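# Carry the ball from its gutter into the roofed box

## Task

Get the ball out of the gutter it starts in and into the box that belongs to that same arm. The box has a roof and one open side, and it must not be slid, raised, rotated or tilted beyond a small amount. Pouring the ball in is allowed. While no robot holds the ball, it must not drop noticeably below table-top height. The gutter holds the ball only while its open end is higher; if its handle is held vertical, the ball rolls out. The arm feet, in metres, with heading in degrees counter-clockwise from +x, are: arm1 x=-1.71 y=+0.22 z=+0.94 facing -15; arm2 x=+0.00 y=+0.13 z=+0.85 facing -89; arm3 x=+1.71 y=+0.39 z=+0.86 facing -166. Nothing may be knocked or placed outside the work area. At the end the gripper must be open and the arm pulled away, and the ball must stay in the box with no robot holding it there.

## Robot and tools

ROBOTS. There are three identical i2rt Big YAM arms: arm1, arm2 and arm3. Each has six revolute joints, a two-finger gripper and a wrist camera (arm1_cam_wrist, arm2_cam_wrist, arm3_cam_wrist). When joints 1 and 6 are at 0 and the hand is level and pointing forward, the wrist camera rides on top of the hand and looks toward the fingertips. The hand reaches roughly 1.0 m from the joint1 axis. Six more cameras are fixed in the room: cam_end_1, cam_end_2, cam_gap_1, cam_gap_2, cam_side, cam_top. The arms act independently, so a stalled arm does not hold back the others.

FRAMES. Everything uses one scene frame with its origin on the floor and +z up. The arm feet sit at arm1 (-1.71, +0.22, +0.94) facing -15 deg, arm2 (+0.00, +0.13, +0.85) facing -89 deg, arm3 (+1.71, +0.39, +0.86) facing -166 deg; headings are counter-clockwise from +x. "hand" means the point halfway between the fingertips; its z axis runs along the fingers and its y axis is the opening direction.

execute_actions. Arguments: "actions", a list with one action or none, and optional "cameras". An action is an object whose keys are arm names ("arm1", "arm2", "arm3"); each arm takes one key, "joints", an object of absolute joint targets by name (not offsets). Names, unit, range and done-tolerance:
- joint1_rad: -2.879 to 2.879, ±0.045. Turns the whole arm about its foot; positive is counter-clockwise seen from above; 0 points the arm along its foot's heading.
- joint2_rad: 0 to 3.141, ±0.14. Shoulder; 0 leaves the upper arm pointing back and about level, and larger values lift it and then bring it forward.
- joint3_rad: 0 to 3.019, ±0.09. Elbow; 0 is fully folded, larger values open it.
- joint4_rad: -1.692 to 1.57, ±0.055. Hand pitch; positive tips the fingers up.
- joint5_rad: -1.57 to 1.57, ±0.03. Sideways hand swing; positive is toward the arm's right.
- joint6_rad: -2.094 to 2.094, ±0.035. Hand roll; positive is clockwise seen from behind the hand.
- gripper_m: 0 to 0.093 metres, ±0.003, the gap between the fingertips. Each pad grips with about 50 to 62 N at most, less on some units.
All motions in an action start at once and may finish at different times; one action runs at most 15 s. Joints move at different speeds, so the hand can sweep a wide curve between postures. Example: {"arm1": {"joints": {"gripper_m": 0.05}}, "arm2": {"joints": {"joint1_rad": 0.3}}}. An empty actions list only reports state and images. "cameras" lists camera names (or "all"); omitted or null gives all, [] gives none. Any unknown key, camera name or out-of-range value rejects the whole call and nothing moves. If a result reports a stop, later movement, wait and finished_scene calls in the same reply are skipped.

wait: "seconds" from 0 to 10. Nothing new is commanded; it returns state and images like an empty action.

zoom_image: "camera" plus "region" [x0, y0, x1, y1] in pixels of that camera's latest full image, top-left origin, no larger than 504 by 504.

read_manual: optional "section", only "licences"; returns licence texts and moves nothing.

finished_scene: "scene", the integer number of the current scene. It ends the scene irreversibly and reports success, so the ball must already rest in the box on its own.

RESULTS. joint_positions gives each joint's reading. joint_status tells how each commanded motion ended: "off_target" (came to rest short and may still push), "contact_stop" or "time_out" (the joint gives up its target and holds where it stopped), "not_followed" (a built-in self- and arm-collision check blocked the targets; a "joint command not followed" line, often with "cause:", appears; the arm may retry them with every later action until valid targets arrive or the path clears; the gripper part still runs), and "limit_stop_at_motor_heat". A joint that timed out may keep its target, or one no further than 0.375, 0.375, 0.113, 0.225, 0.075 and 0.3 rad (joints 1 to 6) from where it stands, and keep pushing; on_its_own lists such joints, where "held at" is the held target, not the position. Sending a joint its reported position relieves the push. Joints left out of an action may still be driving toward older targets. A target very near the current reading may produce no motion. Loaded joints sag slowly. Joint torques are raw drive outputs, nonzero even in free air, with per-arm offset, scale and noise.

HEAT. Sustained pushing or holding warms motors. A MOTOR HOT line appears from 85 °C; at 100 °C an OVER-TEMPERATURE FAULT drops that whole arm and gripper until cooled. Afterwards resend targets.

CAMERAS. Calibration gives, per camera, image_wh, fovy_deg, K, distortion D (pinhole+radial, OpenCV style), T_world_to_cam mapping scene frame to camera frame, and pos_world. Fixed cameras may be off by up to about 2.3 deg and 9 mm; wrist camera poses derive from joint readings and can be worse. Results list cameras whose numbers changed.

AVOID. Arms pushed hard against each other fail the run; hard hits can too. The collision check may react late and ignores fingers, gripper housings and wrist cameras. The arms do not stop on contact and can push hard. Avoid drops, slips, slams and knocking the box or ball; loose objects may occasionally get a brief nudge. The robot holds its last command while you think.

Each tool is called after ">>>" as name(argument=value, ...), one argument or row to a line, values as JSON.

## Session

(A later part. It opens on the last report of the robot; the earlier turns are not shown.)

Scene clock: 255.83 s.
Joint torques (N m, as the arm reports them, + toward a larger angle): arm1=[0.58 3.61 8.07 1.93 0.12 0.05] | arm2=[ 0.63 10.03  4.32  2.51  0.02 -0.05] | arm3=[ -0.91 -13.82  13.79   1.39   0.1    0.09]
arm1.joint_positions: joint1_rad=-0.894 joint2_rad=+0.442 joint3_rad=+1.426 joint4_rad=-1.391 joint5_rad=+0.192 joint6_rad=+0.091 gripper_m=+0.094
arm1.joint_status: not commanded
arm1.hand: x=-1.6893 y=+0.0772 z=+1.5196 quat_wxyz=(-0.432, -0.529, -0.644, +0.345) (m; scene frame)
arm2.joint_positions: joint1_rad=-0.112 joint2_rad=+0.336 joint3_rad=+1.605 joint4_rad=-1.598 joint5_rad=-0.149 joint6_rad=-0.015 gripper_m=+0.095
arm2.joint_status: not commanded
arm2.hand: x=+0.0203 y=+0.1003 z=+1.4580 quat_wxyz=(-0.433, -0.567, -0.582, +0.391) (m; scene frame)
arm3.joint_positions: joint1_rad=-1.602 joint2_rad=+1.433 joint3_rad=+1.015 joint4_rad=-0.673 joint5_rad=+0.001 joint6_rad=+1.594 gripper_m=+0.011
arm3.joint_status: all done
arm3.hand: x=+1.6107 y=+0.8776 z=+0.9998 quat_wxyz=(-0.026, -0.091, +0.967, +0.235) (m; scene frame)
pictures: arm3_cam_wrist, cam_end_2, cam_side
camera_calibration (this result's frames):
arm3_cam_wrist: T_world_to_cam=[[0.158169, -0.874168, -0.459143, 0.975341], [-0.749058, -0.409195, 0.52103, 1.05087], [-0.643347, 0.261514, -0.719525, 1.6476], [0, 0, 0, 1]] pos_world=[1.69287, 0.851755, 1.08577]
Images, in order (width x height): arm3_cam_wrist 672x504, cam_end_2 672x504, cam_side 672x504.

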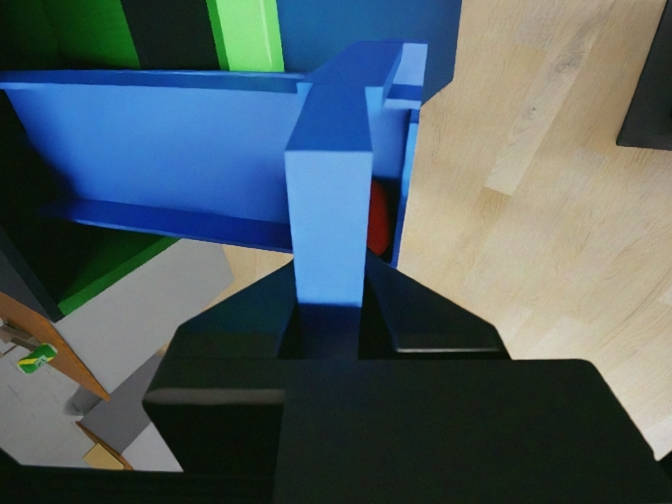

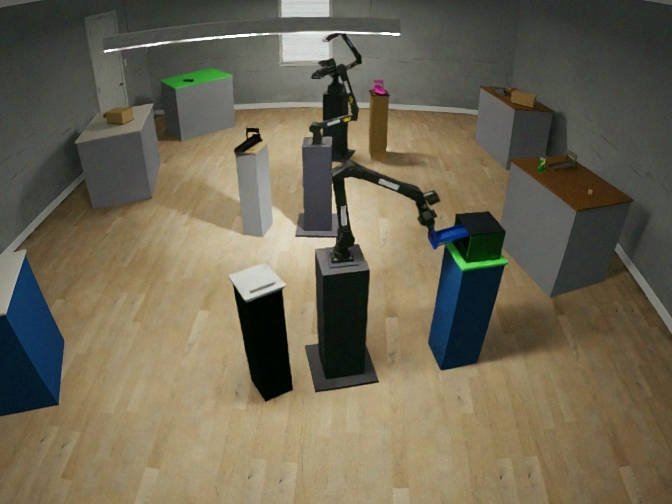

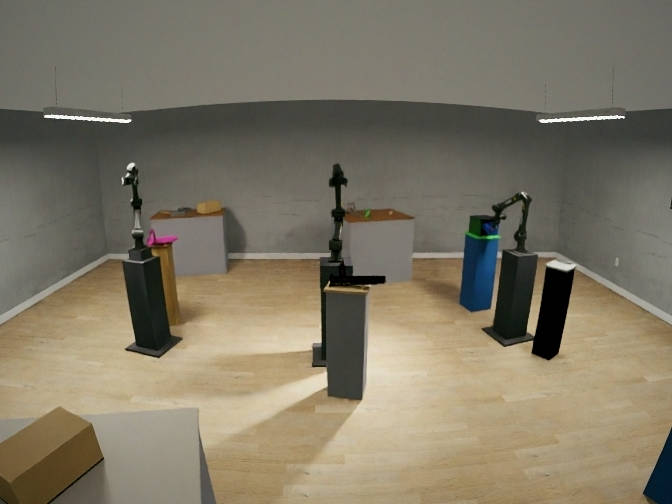

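>>> execute_actions(
  actions=[
    {"arm3": {"joints": {"joint2_rad": 1.475, "joint3_rad": 1.18, "joint4_rad": -0.78}}},
  ],
  cameras=["arm3_cam_wrist", "cam_end_2"],
)

>>> execute_actions(
  actions=[
    {"arm3": {"joints": {"joint2_rad": 1.525, "joint3_rad": 1.285, "joint4_rad": -0.885}}},
  ],
  cameras=["arm3_cam_wrist", "cam_end_2", "cam_side"],
)

>>> zoom_image(
  camera="cam_end_2",
  region=[370, 170, 530, 290],
)

>>> zoom_image(
  camera="cam_side",
  region=[440, 190, 560, 280],
)

Scene clock: 301.50 s.
Joint torques (N m, as the arm reports them, + toward a larger angle): arm1=[0.6  3.58 8.06 1.94 0.13 0.06] | arm2=[ 0.67 10.28  4.36  2.35  0.03 -0.07] | arm3=[ -0.81 -14.64  14.04   1.08   0.12   0.11]
arm1.joint_positions: joint1_rad=-0.894 joint2_rad=+0.442 joint3_rad=+1.426 joint4_rad=-1.391 joint5_rad=+0.192 joint6_rad=+0.091 gripper_m=+0.094
arm1.joint_status: not commanded
arm1.hand: x=-1.6893 y=+0.0772 z=+1.5196 quat_wxyz=(-0.432, -0.529, -0.644, +0.345) (m; scene frame)
arm2.joint_positions: joint1_rad=-0.112 joint2_rad=+0.336 joint3_rad=+1.605 joint4_rad=-1.598 joint5_rad=-0.149 joint6_rad=-0.015 gripper_m=+0.095
arm2.joint_status: not commanded
arm2.hand: x=+0.0203 y=+0.1003 z=+1.4580 quat_wxyz=(-0.433, -0.567, -0.582, +0.391) (m; scene frame)
arm3.joint_positions: joint1_rad=-1.602 joint2_rad=+1.485 joint3_rad=+1.118 joint4_rad=-0.778 joint5_rad=+0.001 joint6_rad=+1.594 gripper_m=+0.011
arm3.joint_status: all done
arm3.hand: x=+1.6075 y=+0.8924 z=+1.0103 quat_wxyz=(-0.023, -0.092, +0.973, +0.209) (m; scene frame)
pictures: arm3_cam_wrist, cam_end_2
camera_calibration (this result's frames):
arm3_cam_wrist: T_world_to_cam=[[0.163076, -0.897525, -0.4097, 0.956623], [-0.75516, -0.380788, 0.533604, 1.02081], [-0.634932, 0.222371, -0.739873, 1.69122], [0, 0, 0, 1]] pos_world=[1.68868, 0.871227, 1.09851]
Images, in order (width x height): arm3_cam_wrist 672x504, cam_end_2 672x504.

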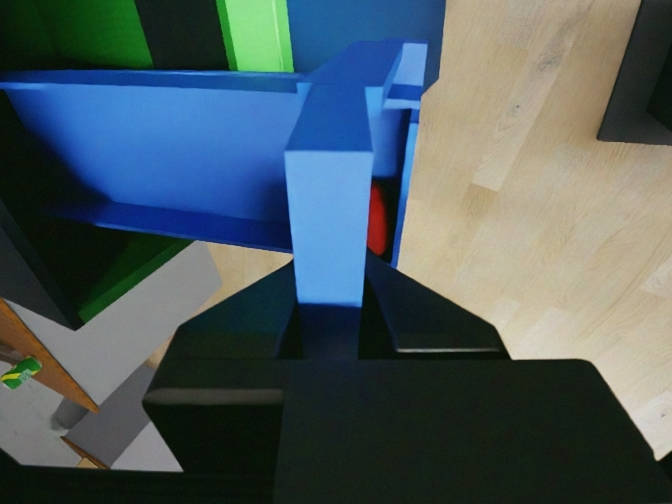

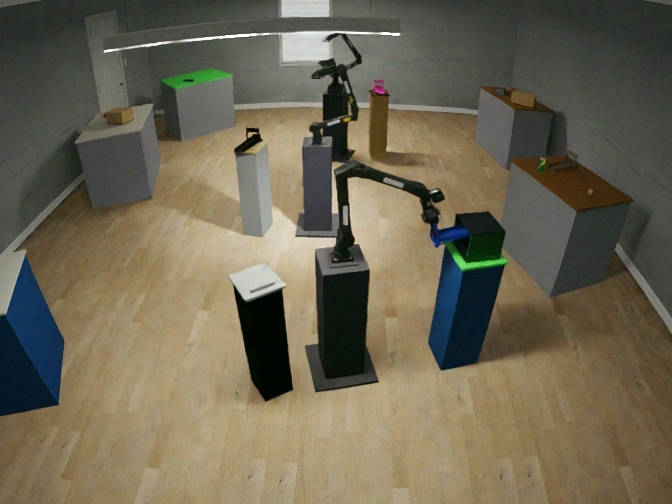

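Scene clock: 302.43 s.
Joint torques (N m, as the arm reports them, + toward a larger angle): arm1=[0.64 3.56 8.06 1.93 0.12 0.06] | arm2=[ 0.58 10.16  4.34  2.5   0.03 -0.06] | arm3=[ -1.14 -15.57  14.17   1.02   0.15   0.14]
arm1.joint_positions: joint1_rad=-0.894 joint2_rad=+0.442 joint3_rad=+1.426 joint4_rad=-1.391 joint5_rad=+0.192 joint6_rad=+0.091 gripper_m=+0.094
arm1.joint_status: not commanded
arm1.hand: x=-1.6893 y=+0.0772 z=+1.5196 quat_wxyz=(-0.432, -0.529, -0.644, +0.345) (m; scene frame)
arm2.joint_positions: joint1_rad=-0.112 joint2_rad=+0.336 joint3_rad=+1.605 joint4_rad=-1.598 joint5_rad=-0.149 joint6_rad=-0.015 gripper_m=+0.095
arm2.joint_status: not commanded
arm2.hand: x=+0.0203 y=+0.1003 z=+1.4580 quat_wxyz=(-0.433, -0.567, -0.582, +0.391) (m; scene frame)
arm3.joint_positions: joint1_rad=-1.602 joint2_rad=+1.535 joint3_rad=+1.222 joint4_rad=-0.882 joint5_rad=+0.001 joint6_rad=+1.594 gripper_m=+0.011
arm3.joint_status: all done
arm3.hand: x=+1.6044 y=+0.9069 z=+1.0228 quat_wxyz=(-0.020, -0.092, +0.978, +0.185) (m; scene frame)
pictures: arm3_cam_wrist, cam_end_2, cam_side
camera_calibration (this result's frames):
arm3_cam_wrist: T_world_to_cam=[[0.167039, -0.91644, -0.363643, 0.938947], [-0.760828, -0.354393, 0.543642, 0.992223], [-0.627088, 0.18586, -0.75645, 1.73269], [0, 0, 0, 1]] pos_world=[1.68462, 0.890086, 1.11272]
Images, in order (width x height): arm3_cam_wrist 672x504, cam_end_2 672x504, cam_side 672x504.

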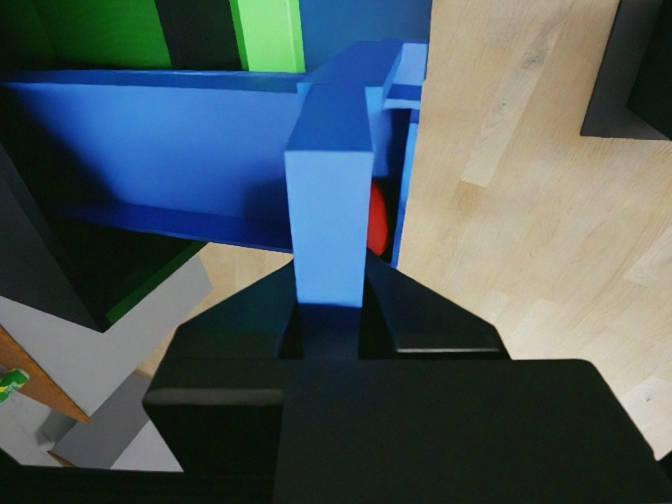

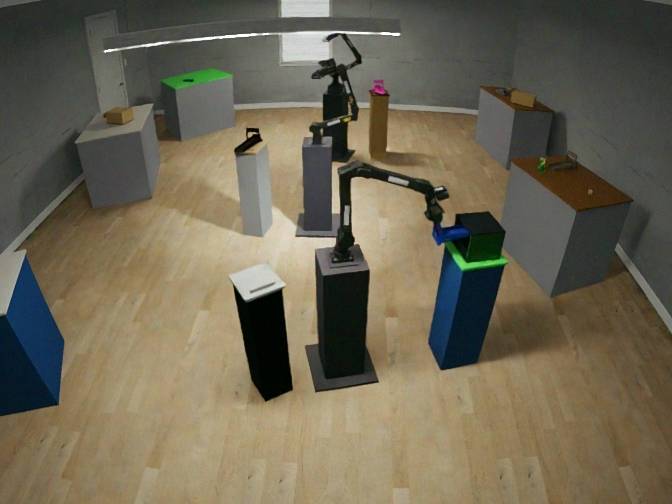

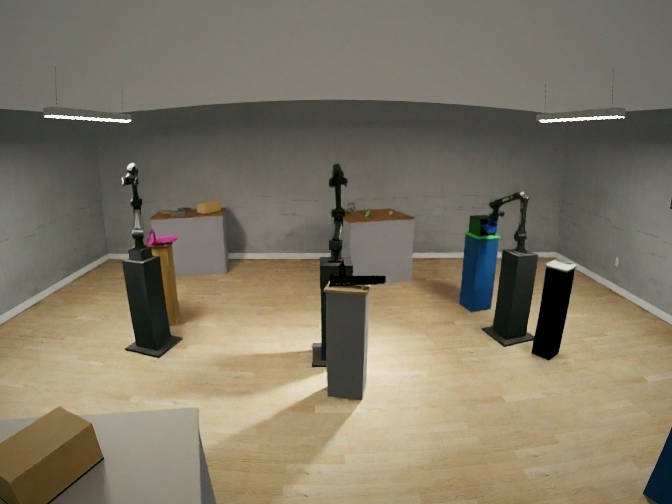

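Region (370, 170, 530, 290) of cam_end_2's 672x504 image, scaled by 3.150, with more detail than that image has; it fills the top 378 rows of this view, and the rest is white.

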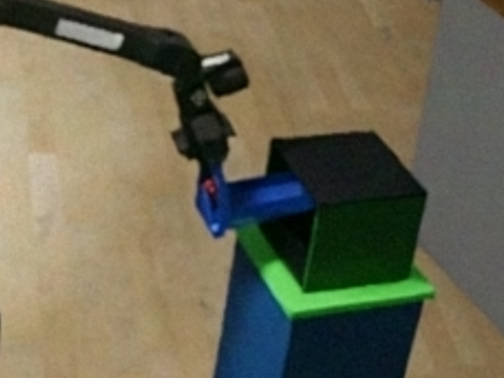

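Region (440, 190, 560, 280) of cam_side's 672x504 image, scaled by 4.200, with more detail than that image has; it fills the top 378 rows of this view, and the rest is white.

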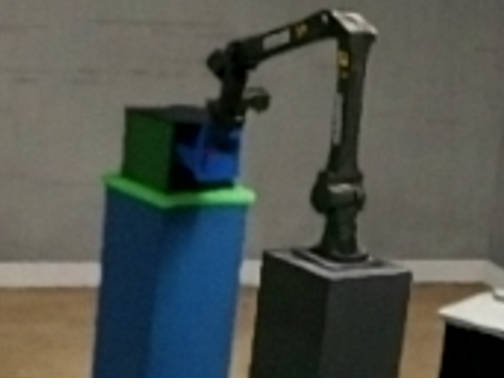

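>>> execute_actions(
  actions=[
    {"arm3": {"joints": {"joint2_rad": 1.576, "joint3_rad": 1.39, "joint4_rad": -1.0}}},
  ],
  cameras=["arm3_cam_wrist"],
)

>>> execute_actions(
  actions=[
    {"arm3": {"joints": {"joint2_rad": 1.626, "joint3_rad": 1.5, "joint4_rad": -1.12}}},
  ],
  cameras=["arm3_cam_wrist", "cam_end_2", "cam_side"],
)

>>> zoom_image(
  camera="cam_end_2",
  region=[370, 170, 530, 290],
)

>>> zoom_image(
  camera="cam_side",
  region=[440, 190, 560, 280],
)

Scene clock: 314.77 s.
Joint torques (N m, as the arm reports them, + toward a larger angle): arm1=[0.56 3.57 8.05 1.94 0.13 0.06] | arm2=[ 0.28 10.51  4.38  2.53  0.04 -0.02] | arm3=[ -0.38 -16.14  14.33   0.89   0.11   0.12]
arm1.joint_positions: joint1_rad=-0.894 joint2_rad=+0.442 joint3_rad=+1.426 joint4_rad=-1.391 joint5_rad=+0.192 joint6_rad=+0.091 gripper_m=+0.094
arm1.joint_status: not commanded
arm1.hand: x=-1.6893 y=+0.0772 z=+1.5196 quat_wxyz=(-0.432, -0.529, -0.644, +0.345) (m; scene frame)
arm2.joint_positions: joint1_rad=-0.112 joint2_rad=+0.336 joint3_rad=+1.605 joint4_rad=-1.598 joint5_rad=-0.149 joint6_rad=-0.015 gripper_m=+0.095
arm2.joint_status: not commanded
arm2.hand: x=+0.0203 y=+0.1003 z=+1.4580 quat_wxyz=(-0.433, -0.567, -0.582, +0.391) (m; scene frame)
arm3.joint_positions: joint1_rad=-1.602 joint2_rad=+1.586 joint3_rad=+1.325 joint4_rad=-0.997 joint5_rad=+0.001 joint6_rad=+1.594 gripper_m=+0.011
arm3.joint_status: all done
arm3.hand: x=+1.6021 y=+0.9173 z=+1.0337 quat_wxyz=(-0.016, -0.093, +0.984, +0.154) (m; scene frame)
pictures: arm3_cam_wrist
camera_calibration (this result's frames):
arm3_cam_wrist: T_world_to_cam=[[0.171263, -0.936682, -0.305444, 0.904466], [-0.767966, -0.321126, 0.554171, 0.958314], [-0.617168, 0.139662, -0.774337, 1.78257], [0, 0, 0, 1]] pos_world=[1.6812, 0.905979, 1.1255]
Images, in order (width x height): arm3_cam_wrist 672x504.

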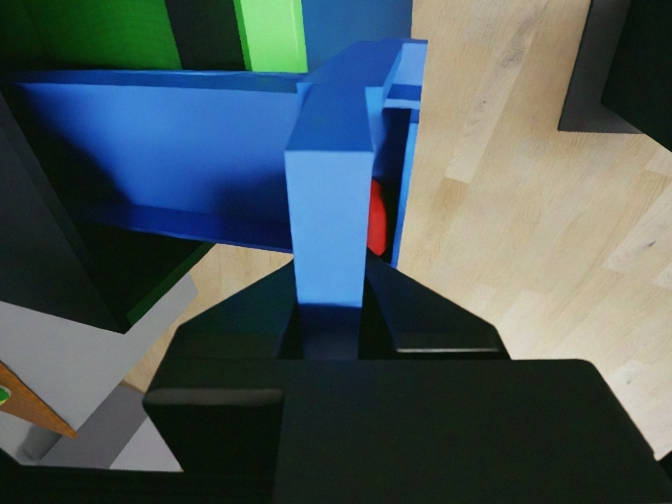

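Scene clock: 315.67 s.
Joint torques (N m, as the arm reports them, + toward a larger angle): arm1=[0.55 3.61 8.06 1.92 0.13 0.05] | arm2=[ 0.49 10.01  4.4   2.57  0.05 -0.06] | arm3=[ -0.84 -17.01  14.34   0.81   0.12   0.14]
arm1.joint_positions: joint1_rad=-0.894 joint2_rad=+0.442 joint3_rad=+1.426 joint4_rad=-1.391 joint5_rad=+0.192 joint6_rad=+0.091 gripper_m=+0.094
arm1.joint_status: not commanded
arm1.hand: x=-1.6893 y=+0.0772 z=+1.5196 quat_wxyz=(-0.432, -0.529, -0.644, +0.345) (m; scene frame)
arm2.joint_positions: joint1_rad=-0.112 joint2_rad=+0.336 joint3_rad=+1.605 joint4_rad=-1.598 joint5_rad=-0.149 joint6_rad=-0.015 gripper_m=+0.095
arm2.joint_status: not commanded
arm2.hand: x=+0.0203 y=+0.1003 z=+1.4580 quat_wxyz=(-0.433, -0.567, -0.582, +0.391) (m; scene frame)
arm3.joint_positions: joint1_rad=-1.602 joint2_rad=+1.636 joint3_rad=+1.436 joint4_rad=-1.116 joint5_rad=+0.001 joint6_rad=+1.594 gripper_m=+0.011
arm3.joint_status: all done
arm3.hand: x=+1.6000 y=+0.9273 z=+1.0481 quat_wxyz=(-0.013, -0.093, +0.988, +0.126) (m; scene frame)
pictures: arm3_cam_wrist, cam_end_2, cam_side
camera_calibration (this result's frames):
arm3_cam_wrist: T_world_to_cam=[[0.174553, -0.952538, -0.249404, 0.869244], [-0.774818, -0.289179, 0.562168, 0.924826], [-0.607609, 0.0951153, -0.788521, 1.83188], [0, 0, 0, 1]] pos_world=[1.67791, 0.921188, 1.14136]
Images, in order (width x height): arm3_cam_wrist 672x504, cam_end_2 672x504, cam_side 672x504.

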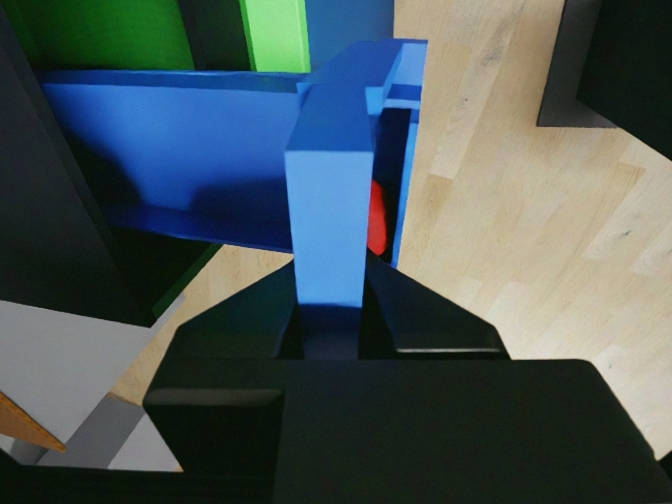

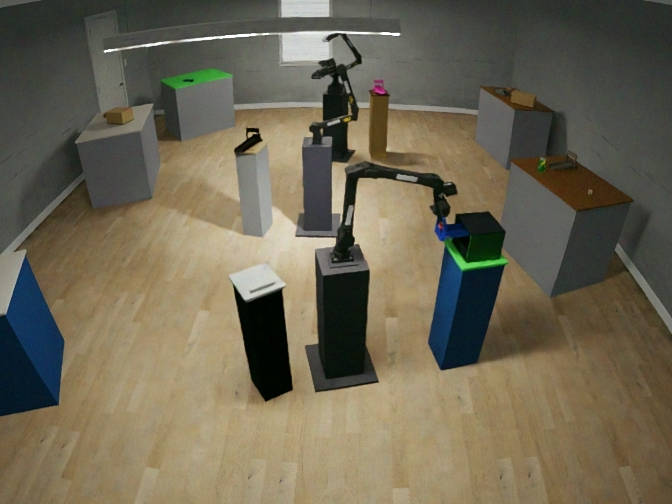

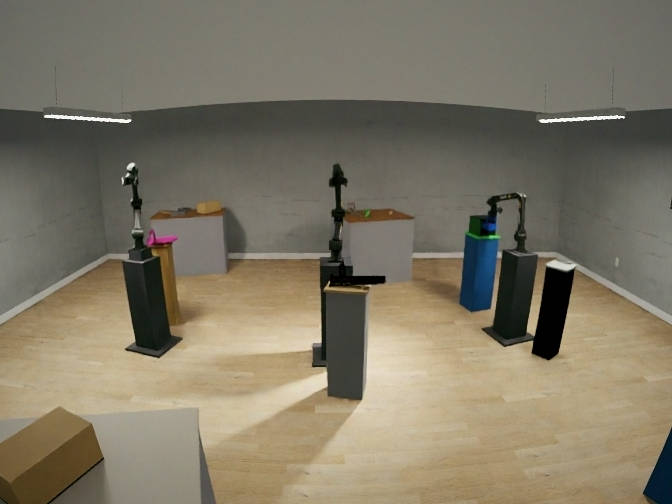

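Region (370, 170, 530, 290) of cam_end_2's 672x504 image, scaled by 3.150, with more detail than that image has; it fills the top 378 rows of this view, and the rest is white.

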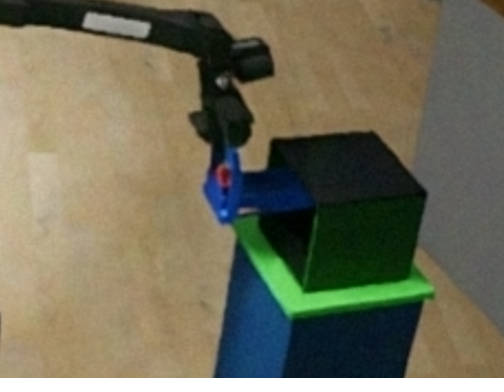

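Region (440, 190, 560, 280) of cam_side's 672x504 image, scaled by 4.200, with more detail than that image has; it fills the top 378 rows of this view, and the rest is white.

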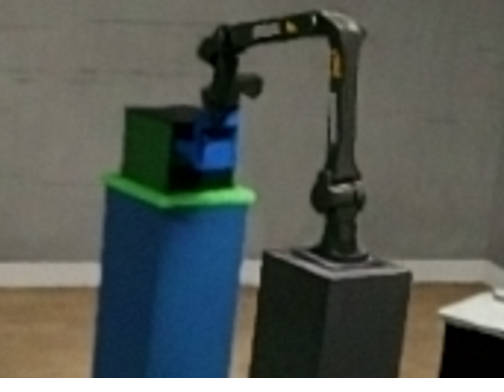

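>>> execute_actions(
  actions=[
    {"arm3": {"joints": {"joint2_rad": 1.688, "joint3_rad": 1.615, "joint4_rad": -1.237}}},
  ],
  cameras=["arm3_cam_wrist"],
)

>>> execute_actions(
  actions=[
    {"arm3": {"joints": {"joint2_rad": 1.75, "joint3_rad": 1.73, "joint4_rad": -1.358}}},
  ],
  cameras=["arm3_cam_wrist", "cam_end_2", "cam_side"],
)

>>> zoom_image(
  camera="cam_end_2",
  region=[370, 170, 530, 290],
)

>>> zoom_image(
  camera="cam_side",
  region=[440, 190, 560, 280],
)

Scene clock: 327.93 s.
Joint torques (N m, as the arm reports them, + toward a larger angle): arm1=[0.58 3.55 8.07 1.96 0.13 0.06] | arm2=[ 0.82 10.27  4.34  2.43  0.06 -0.03] | arm3=[ -0.87 -17.97  14.57   0.63   0.15   0.15]
arm1.joint_positions: joint1_rad=-0.894 joint2_rad=+0.442 joint3_rad=+1.426 joint4_rad=-1.391 joint5_rad=+0.192 joint6_rad=+0.091 gripper_m=+0.094
arm1.joint_status: not commanded
arm1.hand: x=-1.6893 y=+0.0772 z=+1.5196 quat_wxyz=(-0.432, -0.529, -0.644, +0.345) (m; scene frame)
arm2.joint_positions: joint1_rad=-0.112 joint2_rad=+0.336 joint3_rad=+1.605 joint4_rad=-1.598 joint5_rad=-0.149 joint6_rad=-0.015 gripper_m=+0.095
arm2.joint_status: not commanded
arm2.hand: x=+0.0203 y=+0.1003 z=+1.4580 quat_wxyz=(-0.433, -0.567, -0.582, +0.391) (m; scene frame)
arm3.joint_positions: joint1_rad=-1.602 joint2_rad=+1.697 joint3_rad=+1.548 joint4_rad=-1.232 joint5_rad=+0.001 joint6_rad=+1.594 gripper_m=+0.011
arm3.joint_status: all done
arm3.hand: x=+1.5978 y=+0.9376 z=+1.0574 quat_wxyz=(-0.009, -0.093, +0.991, +0.094) (m; scene frame)
pictures: arm3_cam_wrist
camera_calibration (this result's frames):
arm3_cam_wrist: T_world_to_cam=[[0.177397, -0.966374, -0.18615, 0.823375], [-0.782527, -0.253215, 0.5688, 0.892428], [-0.59681, 0.0447645, -0.801133, 1.88019], [0, 0, 0, 1]] pos_world=[1.6744, 0.937499, 1.15194]
Images, in order (width x height): arm3_cam_wrist 672x504.

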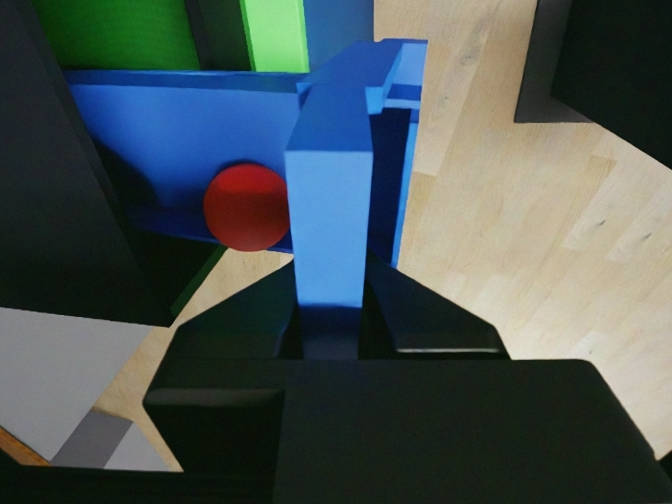

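Scene clock: 328.80 s.
Joint torques (N m, as the arm reports them, + toward a larger angle): arm1=[0.58 3.57 8.06 1.93 0.12 0.05] | arm2=[ 0.93 10.51  4.36  2.45  0.03 -0.07] | arm3=[ -0.7  -18.22  14.68   0.56   0.13   0.15]
arm1.joint_positions: joint1_rad=-0.894 joint2_rad=+0.442 joint3_rad=+1.426 joint4_rad=-1.391 joint5_rad=+0.192 joint6_rad=+0.091 gripper_m=+0.094
arm1.joint_status: not commanded
arm1.hand: x=-1.6893 y=+0.0772 z=+1.5196 quat_wxyz=(-0.432, -0.529, -0.644, +0.345) (m; scene frame)
arm2.joint_positions: joint1_rad=-0.112 joint2_rad=+0.336 joint3_rad=+1.605 joint4_rad=-1.598 joint5_rad=-0.149 joint6_rad=-0.015 gripper_m=+0.095
arm2.joint_status: not commanded
arm2.hand: x=+0.0203 y=+0.1003 z=+1.4580 quat_wxyz=(-0.433, -0.567, -0.582, +0.391) (m; scene frame)
arm3.joint_positions: joint1_rad=-1.602 joint2_rad=+1.759 joint3_rad=+1.662 joint4_rad=-1.354 joint5_rad=+0.001 joint6_rad=+1.594 gripper_m=+0.011
arm3.joint_status: all done
arm3.hand: x=+1.5960 y=+0.9455 z=+1.0670 quat_wxyz=(-0.006, -0.094, +0.994, +0.059) (m; scene frame)
pictures: arm3_cam_wrist, cam_end_2, cam_side
camera_calibration (this result's frames):
arm3_cam_wrist: T_world_to_cam=[[0.179474, -0.976668, -0.117939, 0.766666], [-0.790588, -0.214538, 0.573536, 0.858836], [-0.585457, -0.00969362, -0.810646, 1.92997], [0, 0, 0, 1]] pos_world=[1.6713, 0.951739, 1.16237]
Images, in order (width x height): arm3_cam_wrist 672x504, cam_end_2 672x504, cam_side 672x504.

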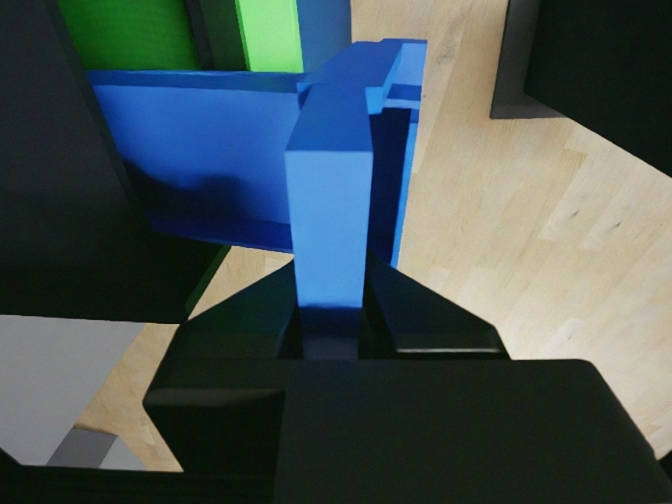

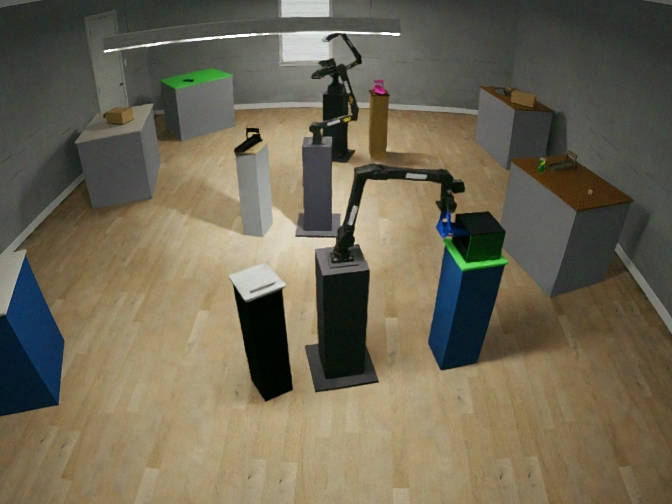

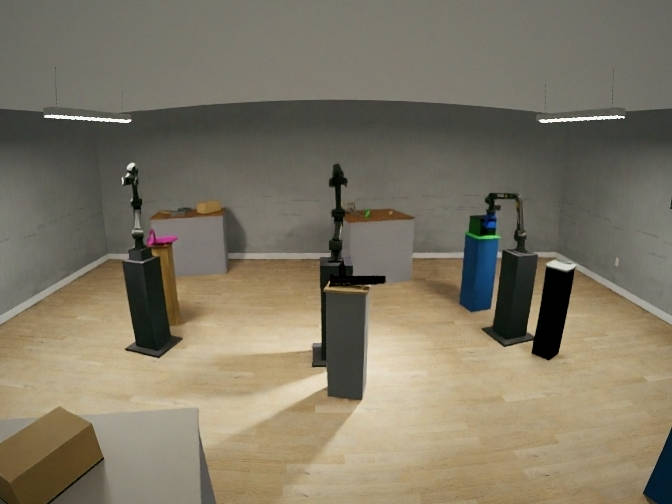

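Region (370, 170, 530, 290) of cam_end_2's 672x504 image, scaled by 3.150, with more detail than that image has; it fills the top 378 rows of this view, and the rest is white.

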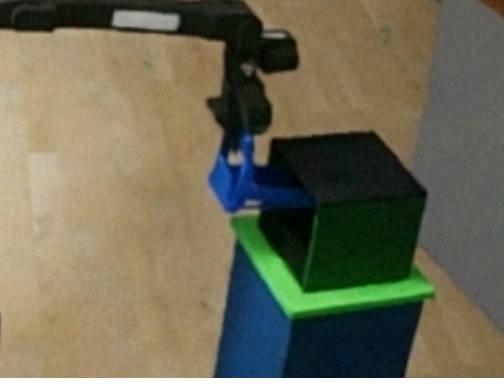

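Region (440, 190, 560, 280) of cam_side's 672x504 image, scaled by 4.200, with more detail than that image has; it fills the top 378 rows of this view, and the rest is white.

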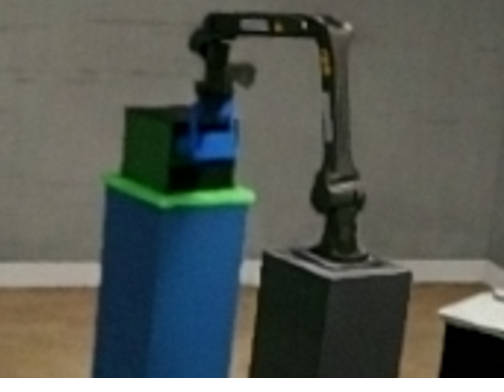

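>>> execute_actions(
  actions=[
    {"arm3": {"joints": {"joint2_rad": 1.687, "joint3_rad": 1.604, "joint4_rad": -1.345}}},
  ],
  cameras=["arm3_cam_wrist"],
)

>>> execute_actions(
  actions=[
    {"arm3": {"joints": {"joint2_rad": 1.625, "joint3_rad": 1.535, "joint4_rad": -1.34}}},
  ],
  cameras=["arm3_cam_wrist"],
)

>>> execute_actions(
  actions=[
    {"arm3": {"joints": {"joint2_rad": 1.564, "joint3_rad": 1.467, "joint4_rad": -1.33}}},
  ],
  cameras=["arm3_cam_wrist", "cam_end_2", "cam_side"],
)

>>> zoom_image(
  camera="cam_end_2",
  region=[370, 170, 530, 290],
)

>>> zoom_image(
  camera="cam_side",
  region=[440, 190, 560, 280],
)

Scene clock: 343.40 s.
Joint torques (N m, as the arm reports them, + toward a larger angle): arm1=[0.55 3.55 8.07 1.94 0.13 0.06] | arm2=[ 0.85 10.33  4.42  2.52  0.02 -0.04] | arm3=[ -0.56 -17.9    9.21   1.03   0.16   0.12]
arm1.joint_positions: joint1_rad=-0.894 joint2_rad=+0.442 joint3_rad=+1.426 joint4_rad=-1.391 joint5_rad=+0.192 joint6_rad=+0.091 gripper_m=+0.094
arm1.joint_status: not commanded
arm1.hand: x=-1.6893 y=+0.0772 z=+1.5196 quat_wxyz=(-0.432, -0.529, -0.644, +0.345) (m; scene frame)
arm2.joint_positions: joint1_rad=-0.112 joint2_rad=+0.336 joint3_rad=+1.605 joint4_rad=-1.598 joint5_rad=-0.149 joint6_rad=-0.015 gripper_m=+0.095
arm2.joint_status: not commanded
arm2.hand: x=+0.0203 y=+0.1003 z=+1.4580 quat_wxyz=(-0.433, -0.567, -0.582, +0.391) (m; scene frame)
arm3.joint_positions: joint1_rad=-1.602 joint2_rad=+1.695 joint3_rad=+1.602 joint4_rad=-1.352 joint5_rad=+0.001 joint6_rad=+1.594 gripper_m=+0.011
arm3.joint_status: all done
arm3.hand: x=+1.6005 y=+0.9243 z=+1.0763 quat_wxyz=(-0.006, -0.094, +0.994, +0.062) (m; scene frame)
pictures: arm3_cam_wrist
camera_calibration (this result's frames):
arm3_cam_wrist: T_world_to_cam=[[0.179357, -0.976082, -0.12286, 0.751187], [-0.789991, -0.217325, 0.573309, 0.854378], [-0.586298, -0.00576914, -0.810075, 1.93708], [0, 0, 0, 1]] pos_world=[1.67592, 0.930073, 1.17165]
Images, in order (width x height): arm3_cam_wrist 672x504.

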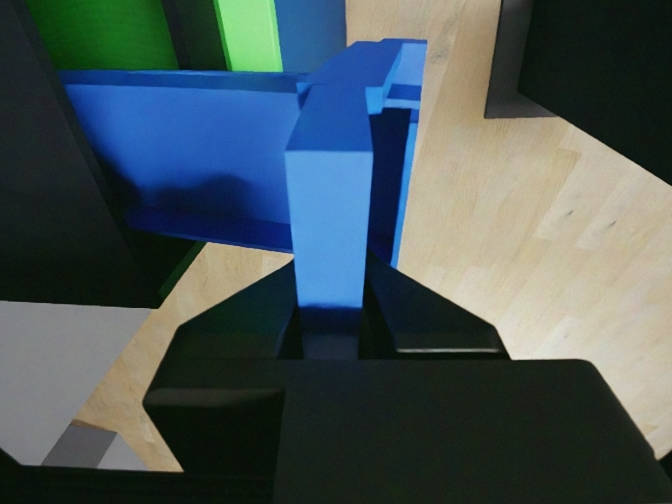

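Scene clock: 344.20 s.
Joint torques (N m, as the arm reports them, + toward a larger angle): arm1=[0.61 3.59 8.05 1.96 0.13 0.05] | arm2=[ 0.62 10.15  4.35  2.53  0.01 -0.04] | arm3=[ -0.83 -17.45   9.55   0.85   0.18   0.15]
arm1.joint_positions: joint1_rad=-0.894 joint2_rad=+0.442 joint3_rad=+1.426 joint4_rad=-1.391 joint5_rad=+0.192 joint6_rad=+0.091 gripper_m=+0.094
arm1.joint_status: not commanded
arm1.hand: x=-1.6893 y=+0.0772 z=+1.5196 quat_wxyz=(-0.432, -0.529, -0.644, +0.345) (m; scene frame)
arm2.joint_positions: joint1_rad=-0.112 joint2_rad=+0.336 joint3_rad=+1.605 joint4_rad=-1.598 joint5_rad=-0.149 joint6_rad=-0.015 gripper_m=+0.095
arm2.joint_status: not commanded
arm2.hand: x=+0.0203 y=+0.1003 z=+1.4580 quat_wxyz=(-0.433, -0.567, -0.582, +0.391) (m; scene frame)
arm3.joint_positions: joint1_rad=-1.602 joint2_rad=+1.642 joint3_rad=+1.529 joint4_rad=-1.348 joint5_rad=+0.001 joint6_rad=+1.594 gripper_m=+0.011
arm3.joint_status: all done
arm3.hand: x=+1.6056 y=+0.9005 z=+1.0738 quat_wxyz=(-0.005, -0.094, +0.994, +0.054) (m; scene frame)
pictures: arm3_cam_wrist
camera_calibration (this result's frames):
arm3_cam_wrist: T_world_to_cam=[[0.179714, -0.977888, -0.106951, 0.710696], [-0.791921, -0.208315, 0.573992, 0.848947], [-0.583579, -0.0184579, -0.811847, 1.94683], [0, 0, 0, 1]] pos_world=[1.6807, 0.907763, 1.16925]
Images, in order (width x height): arm3_cam_wrist 672x504.

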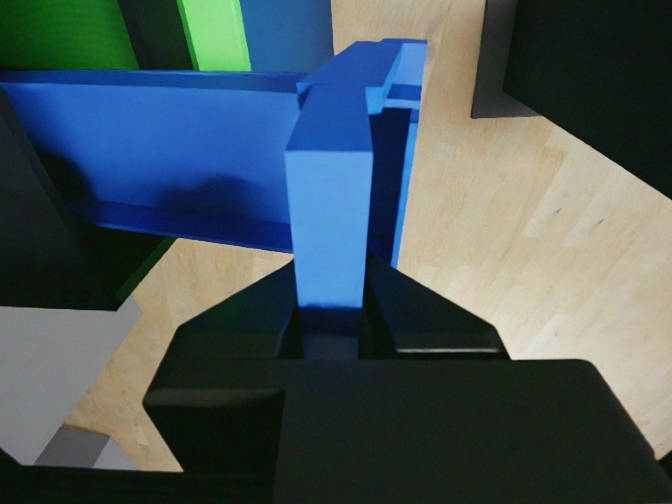

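Scene clock: 344.93 s.
Joint torques (N m, as the arm reports them, + toward a larger angle): arm1=[0.46 3.59 8.06 1.94 0.13 0.05] | arm2=[ 0.57 10.18  4.42  2.52  0.04 -0.06] | arm3=[ -0.5  -16.19   9.51   1.     0.13   0.14]
arm1.joint_positions: joint1_rad=-0.894 joint2_rad=+0.442 joint3_rad=+1.426 joint4_rad=-1.391 joint5_rad=+0.192 joint6_rad=+0.091 gripper_m=+0.094
arm1.joint_status: not commanded
arm1.hand: x=-1.6893 y=+0.0772 z=+1.5196 quat_wxyz=(-0.432, -0.529, -0.644, +0.345) (m; scene frame)
arm2.joint_positions: joint1_rad=-0.112 joint2_rad=+0.336 joint3_rad=+1.605 joint4_rad=-1.598 joint5_rad=-0.149 joint6_rad=-0.015 gripper_m=+0.095
arm2.joint_status: not commanded
arm2.hand: x=+0.0203 y=+0.1003 z=+1.4580 quat_wxyz=(-0.433, -0.567, -0.582, +0.391) (m; scene frame)
arm3.joint_positions: joint1_rad=-1.602 joint2_rad=+1.577 joint3_rad=+1.462 joint4_rad=-1.338 joint5_rad=+0.001 joint6_rad=+1.594 gripper_m=+0.011
arm3.joint_status: all done
arm3.hand: x=+1.6103 y=+0.8785 z=+1.0788 quat_wxyz=(-0.005, -0.094, +0.994, +0.058) (m; scene frame)
pictures: arm3_cam_wrist, cam_end_2, cam_side
camera_calibration (this result's frames):
arm3_cam_wrist: T_world_to_cam=[[0.179543, -0.977016, -0.114909, 0.697004], [-0.790956, -0.212821, 0.573669, 0.847945], [-0.584939, -0.0121101, -0.810987, 1.94894], [0, 0, 0, 1]] pos_world=[1.68556, 0.885047, 1.17422]
Images, in order (width x height): arm3_cam_wrist 672x504, cam_end_2 672x504, cam_side 672x504.

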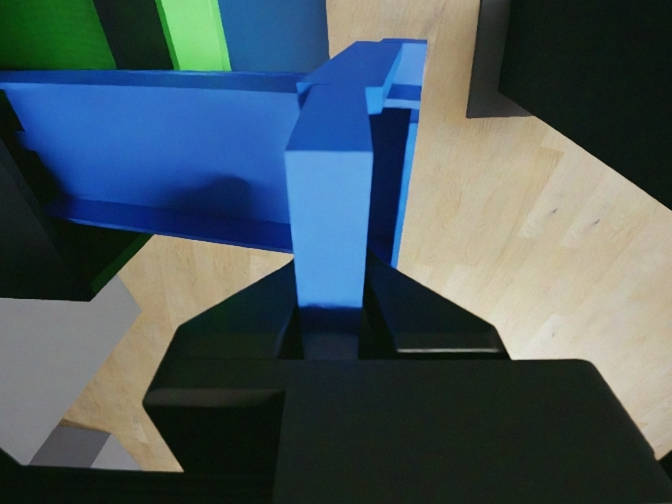

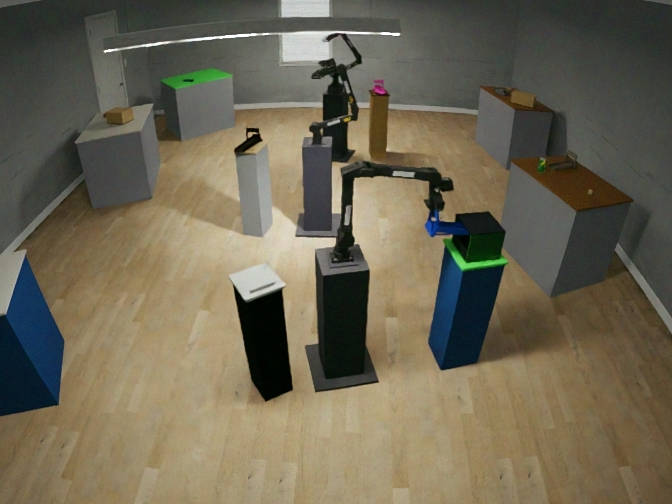

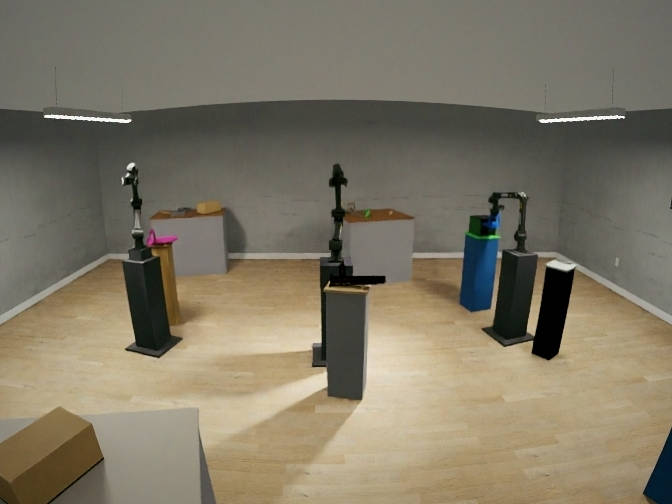

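Region (370, 170, 530, 290) of cam_end_2's 672x504 image, scaled by 3.150, with more detail than that image has; it fills the top 378 rows of this view, and the rest is white.

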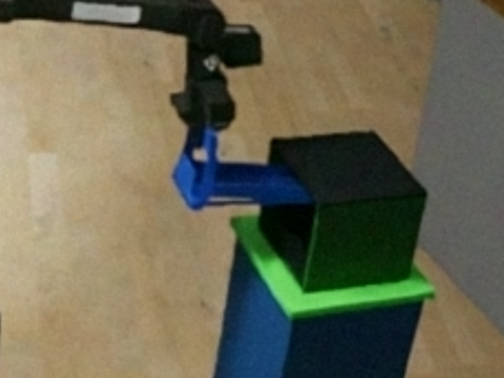

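Region (440, 190, 560, 280) of cam_side's 672x504 image, scaled by 4.200, with more detail than that image has; it fills the top 378 rows of this view, and the rest is white.

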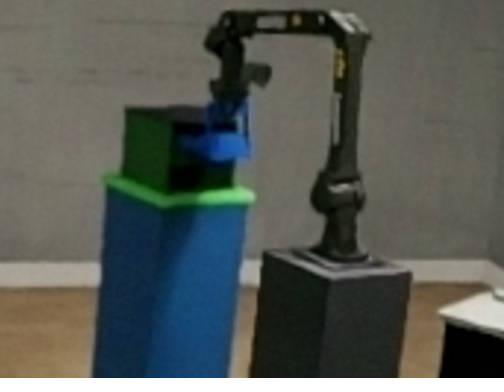

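>>> execute_actions(
  actions=[
    {"arm3": {"joints": {"joint2_rad": 1.502, "joint3_rad": 1.398, "joint4_rad": -1.325}}},
  ],
  cameras=[],
)

>>> execute_actions(
  actions=[
    {"arm3": {"joints": {"joint2_rad": 1.441, "joint3_rad": 1.332, "joint4_rad": -1.32}}},
  ],
  cameras=[],
)

>>> execute_actions(
  actions=[
    {"arm3": {"joints": {"joint2_rad": 1.381, "joint3_rad": 1.266, "joint4_rad": -1.315}}},
  ],
  cameras=["arm3_cam_wrist", "cam_end_2", "cam_side"],
)

>>> zoom_image(
  camera="cam_end_2",
  region=[370, 170, 530, 290],
)

>>> zoom_image(
  camera="cam_side",
  region=[440, 190, 560, 280],
)

Scene clock: 351.93 s.
Joint torques (N m, as the arm reports them, + toward a larger angle): arm1=[0.57 3.58 8.09 1.95 0.12 0.05] | arm2=[ 0.35 10.68  4.35  2.55  0.06 -0.01] | arm3=[ -0.91 -14.84   9.55   1.05   0.13   0.15]
arm1.joint_positions: joint1_rad=-0.894 joint2_rad=+0.442 joint3_rad=+1.426 joint4_rad=-1.391 joint5_rad=+0.192 joint6_rad=+0.091 gripper_m=+0.094
arm1.joint_status: not commanded
arm1.hand: x=-1.6893 y=+0.0772 z=+1.5196 quat_wxyz=(-0.432, -0.529, -0.644, +0.345) (m; scene frame)
arm2.joint_positions: joint1_rad=-0.112 joint2_rad=+0.336 joint3_rad=+1.605 joint4_rad=-1.598 joint5_rad=-0.149 joint6_rad=-0.015 gripper_m=+0.095
arm2.joint_status: not commanded
arm2.hand: x=+0.0203 y=+0.1003 z=+1.4580 quat_wxyz=(-0.433, -0.567, -0.582, +0.391) (m; scene frame)
arm3.joint_positions: joint1_rad=-1.602 joint2_rad=+1.515 joint3_rad=+1.392 joint4_rad=-1.332 joint5_rad=+0.001 joint6_rad=+1.594 gripper_m=+0.011
arm3.joint_status: all done
arm3.hand: x=+1.6154 y=+0.8546 z=+1.0794 quat_wxyz=(-0.005, -0.094, +0.994, +0.057) (m; scene frame)
pictures: none
No camera images: the call's "cameras" was empty. Leave "cameras" out to get every camera's image.

Scene clock: 352.67 s.
Joint torques (N m, as the arm reports them, + toward a larger angle): arm1=[0.54 3.63 8.07 1.94 0.13 0.05] | arm2=[ 0.84 10.28  4.28  2.5   0.03 -0.02] | arm3=[ -0.76 -13.98   9.52   0.91   0.14   0.14]
arm1.joint_positions: joint1_rad=-0.894 joint2_rad=+0.442 joint3_rad=+1.426 joint4_rad=-1.391 joint5_rad=+0.192 joint6_rad=+0.091 gripper_m=+0.094
arm1.joint_status: not commanded
arm1.hand: x=-1.6893 y=+0.0772 z=+1.5196 quat_wxyz=(-0.432, -0.529, -0.644, +0.345) (m; scene frame)
arm2.joint_positions: joint1_rad=-0.112 joint2_rad=+0.336 joint3_rad=+1.605 joint4_rad=-1.598 joint5_rad=-0.149 joint6_rad=-0.015 gripper_m=+0.095
arm2.joint_status: not commanded
arm2.hand: x=+0.0203 y=+0.1003 z=+1.4580 quat_wxyz=(-0.433, -0.567, -0.582, +0.391) (m; scene frame)
arm3.joint_positions: joint1_rad=-1.602 joint2_rad=+1.453 joint3_rad=+1.327 joint4_rad=-1.327 joint5_rad=+0.001 joint6_rad=+1.594 gripper_m=+0.011
arm3.joint_status: all done
arm3.hand: x=+1.6204 y=+0.8314 z=+1.0802 quat_wxyz=(-0.005, -0.094, +0.994, +0.057) (m; scene frame)
pictures: none
No camera images: the call's "cameras" was empty. Leave "cameras" out to get every camera's image.

Scene clock: 353.40 s.
Joint torques (N m, as the arm reports them, + toward a larger angle): arm1=[0.54 3.59 8.06 1.93 0.12 0.06] | arm2=[ 0.58 10.29  4.37  2.42  0.02 -0.03] | arm3=[ -0.85 -13.13   9.43   0.83   0.15   0.17]
arm1.joint_positions: joint1_rad=-0.894 joint2_rad=+0.442 joint3_rad=+1.426 joint4_rad=-1.391 joint5_rad=+0.192 joint6_rad=+0.091 gripper_m=+0.094
arm1.joint_status: not commanded
arm1.hand: x=-1.6893 y=+0.0772 z=+1.5196 quat_wxyz=(-0.432, -0.529, -0.644, +0.345) (m; scene frame)
arm2.joint_positions: joint1_rad=-0.112 joint2_rad=+0.336 joint3_rad=+1.605 joint4_rad=-1.598 joint5_rad=-0.149 joint6_rad=-0.015 gripper_m=+0.095
arm2.joint_status: not commanded
arm2.hand: x=+0.0203 y=+0.1003 z=+1.4580 quat_wxyz=(-0.433, -0.567, -0.582, +0.391) (m; scene frame)
arm3.joint_positions: joint1_rad=-1.602 joint2_rad=+1.393 joint3_rad=+1.260 joint4_rad=-1.322 joint5_rad=+0.001 joint6_rad=+1.594 gripper_m=+0.011
arm3.joint_status: all done
arm3.hand: x=+1.6254 y=+0.8081 z=+1.0786 quat_wxyz=(-0.005, -0.094, +0.994, +0.057) (m; scene frame)
pictures: arm3_cam_wrist, cam_end_2, cam_side
camera_calibration (this result's frames):
arm3_cam_wrist: T_world_to_cam=[[0.179585, -0.977229, -0.113015, 0.623595], [-0.791185, -0.211749, 0.573749, 0.844428], [-0.584615, -0.0136208, -0.811196, 1.95764], [0, 0, 0, 1]] pos_world=[1.70057, 0.814867, 1.17401]
Images, in order (width x height): arm3_cam_wrist 672x504, cam_end_2 672x504, cam_side 672x504.

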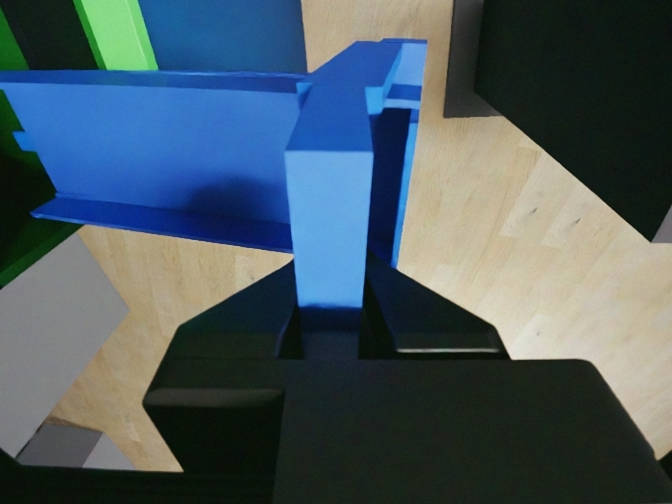

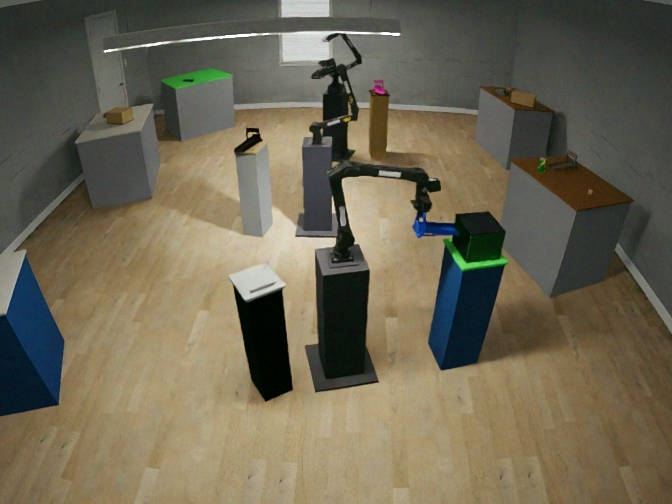

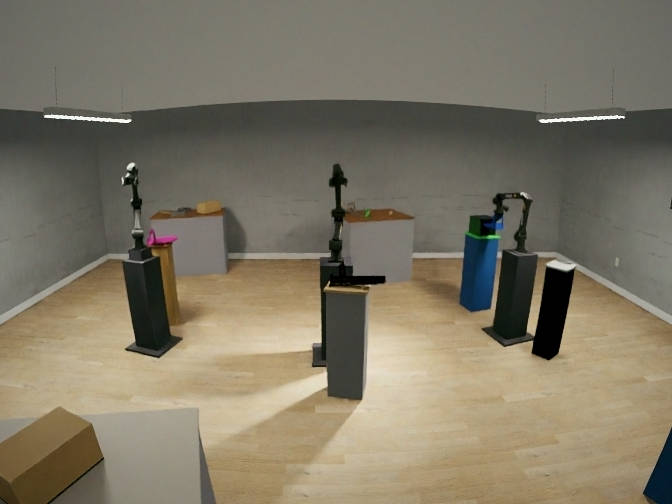

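Region (370, 170, 530, 290) of cam_end_2's 672x504 image, scaled by 3.150, with more detail than that image has; it fills the top 378 rows of this view, and the rest is white.

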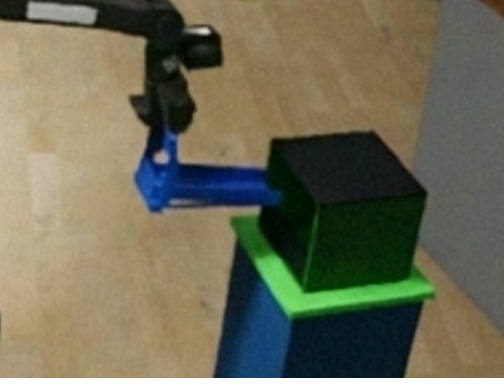

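Region (440, 190, 560, 280) of cam_side's 672x504 image, scaled by 4.200, with more detail than that image has; it fills the top 378 rows of this view, and the rest is white.

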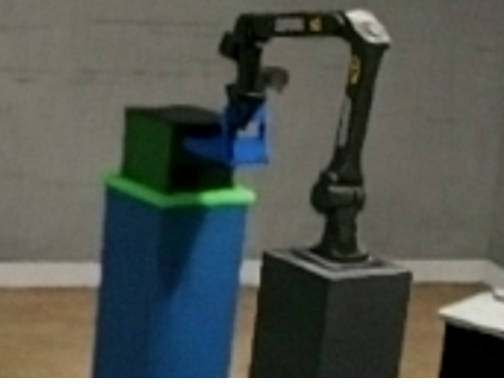

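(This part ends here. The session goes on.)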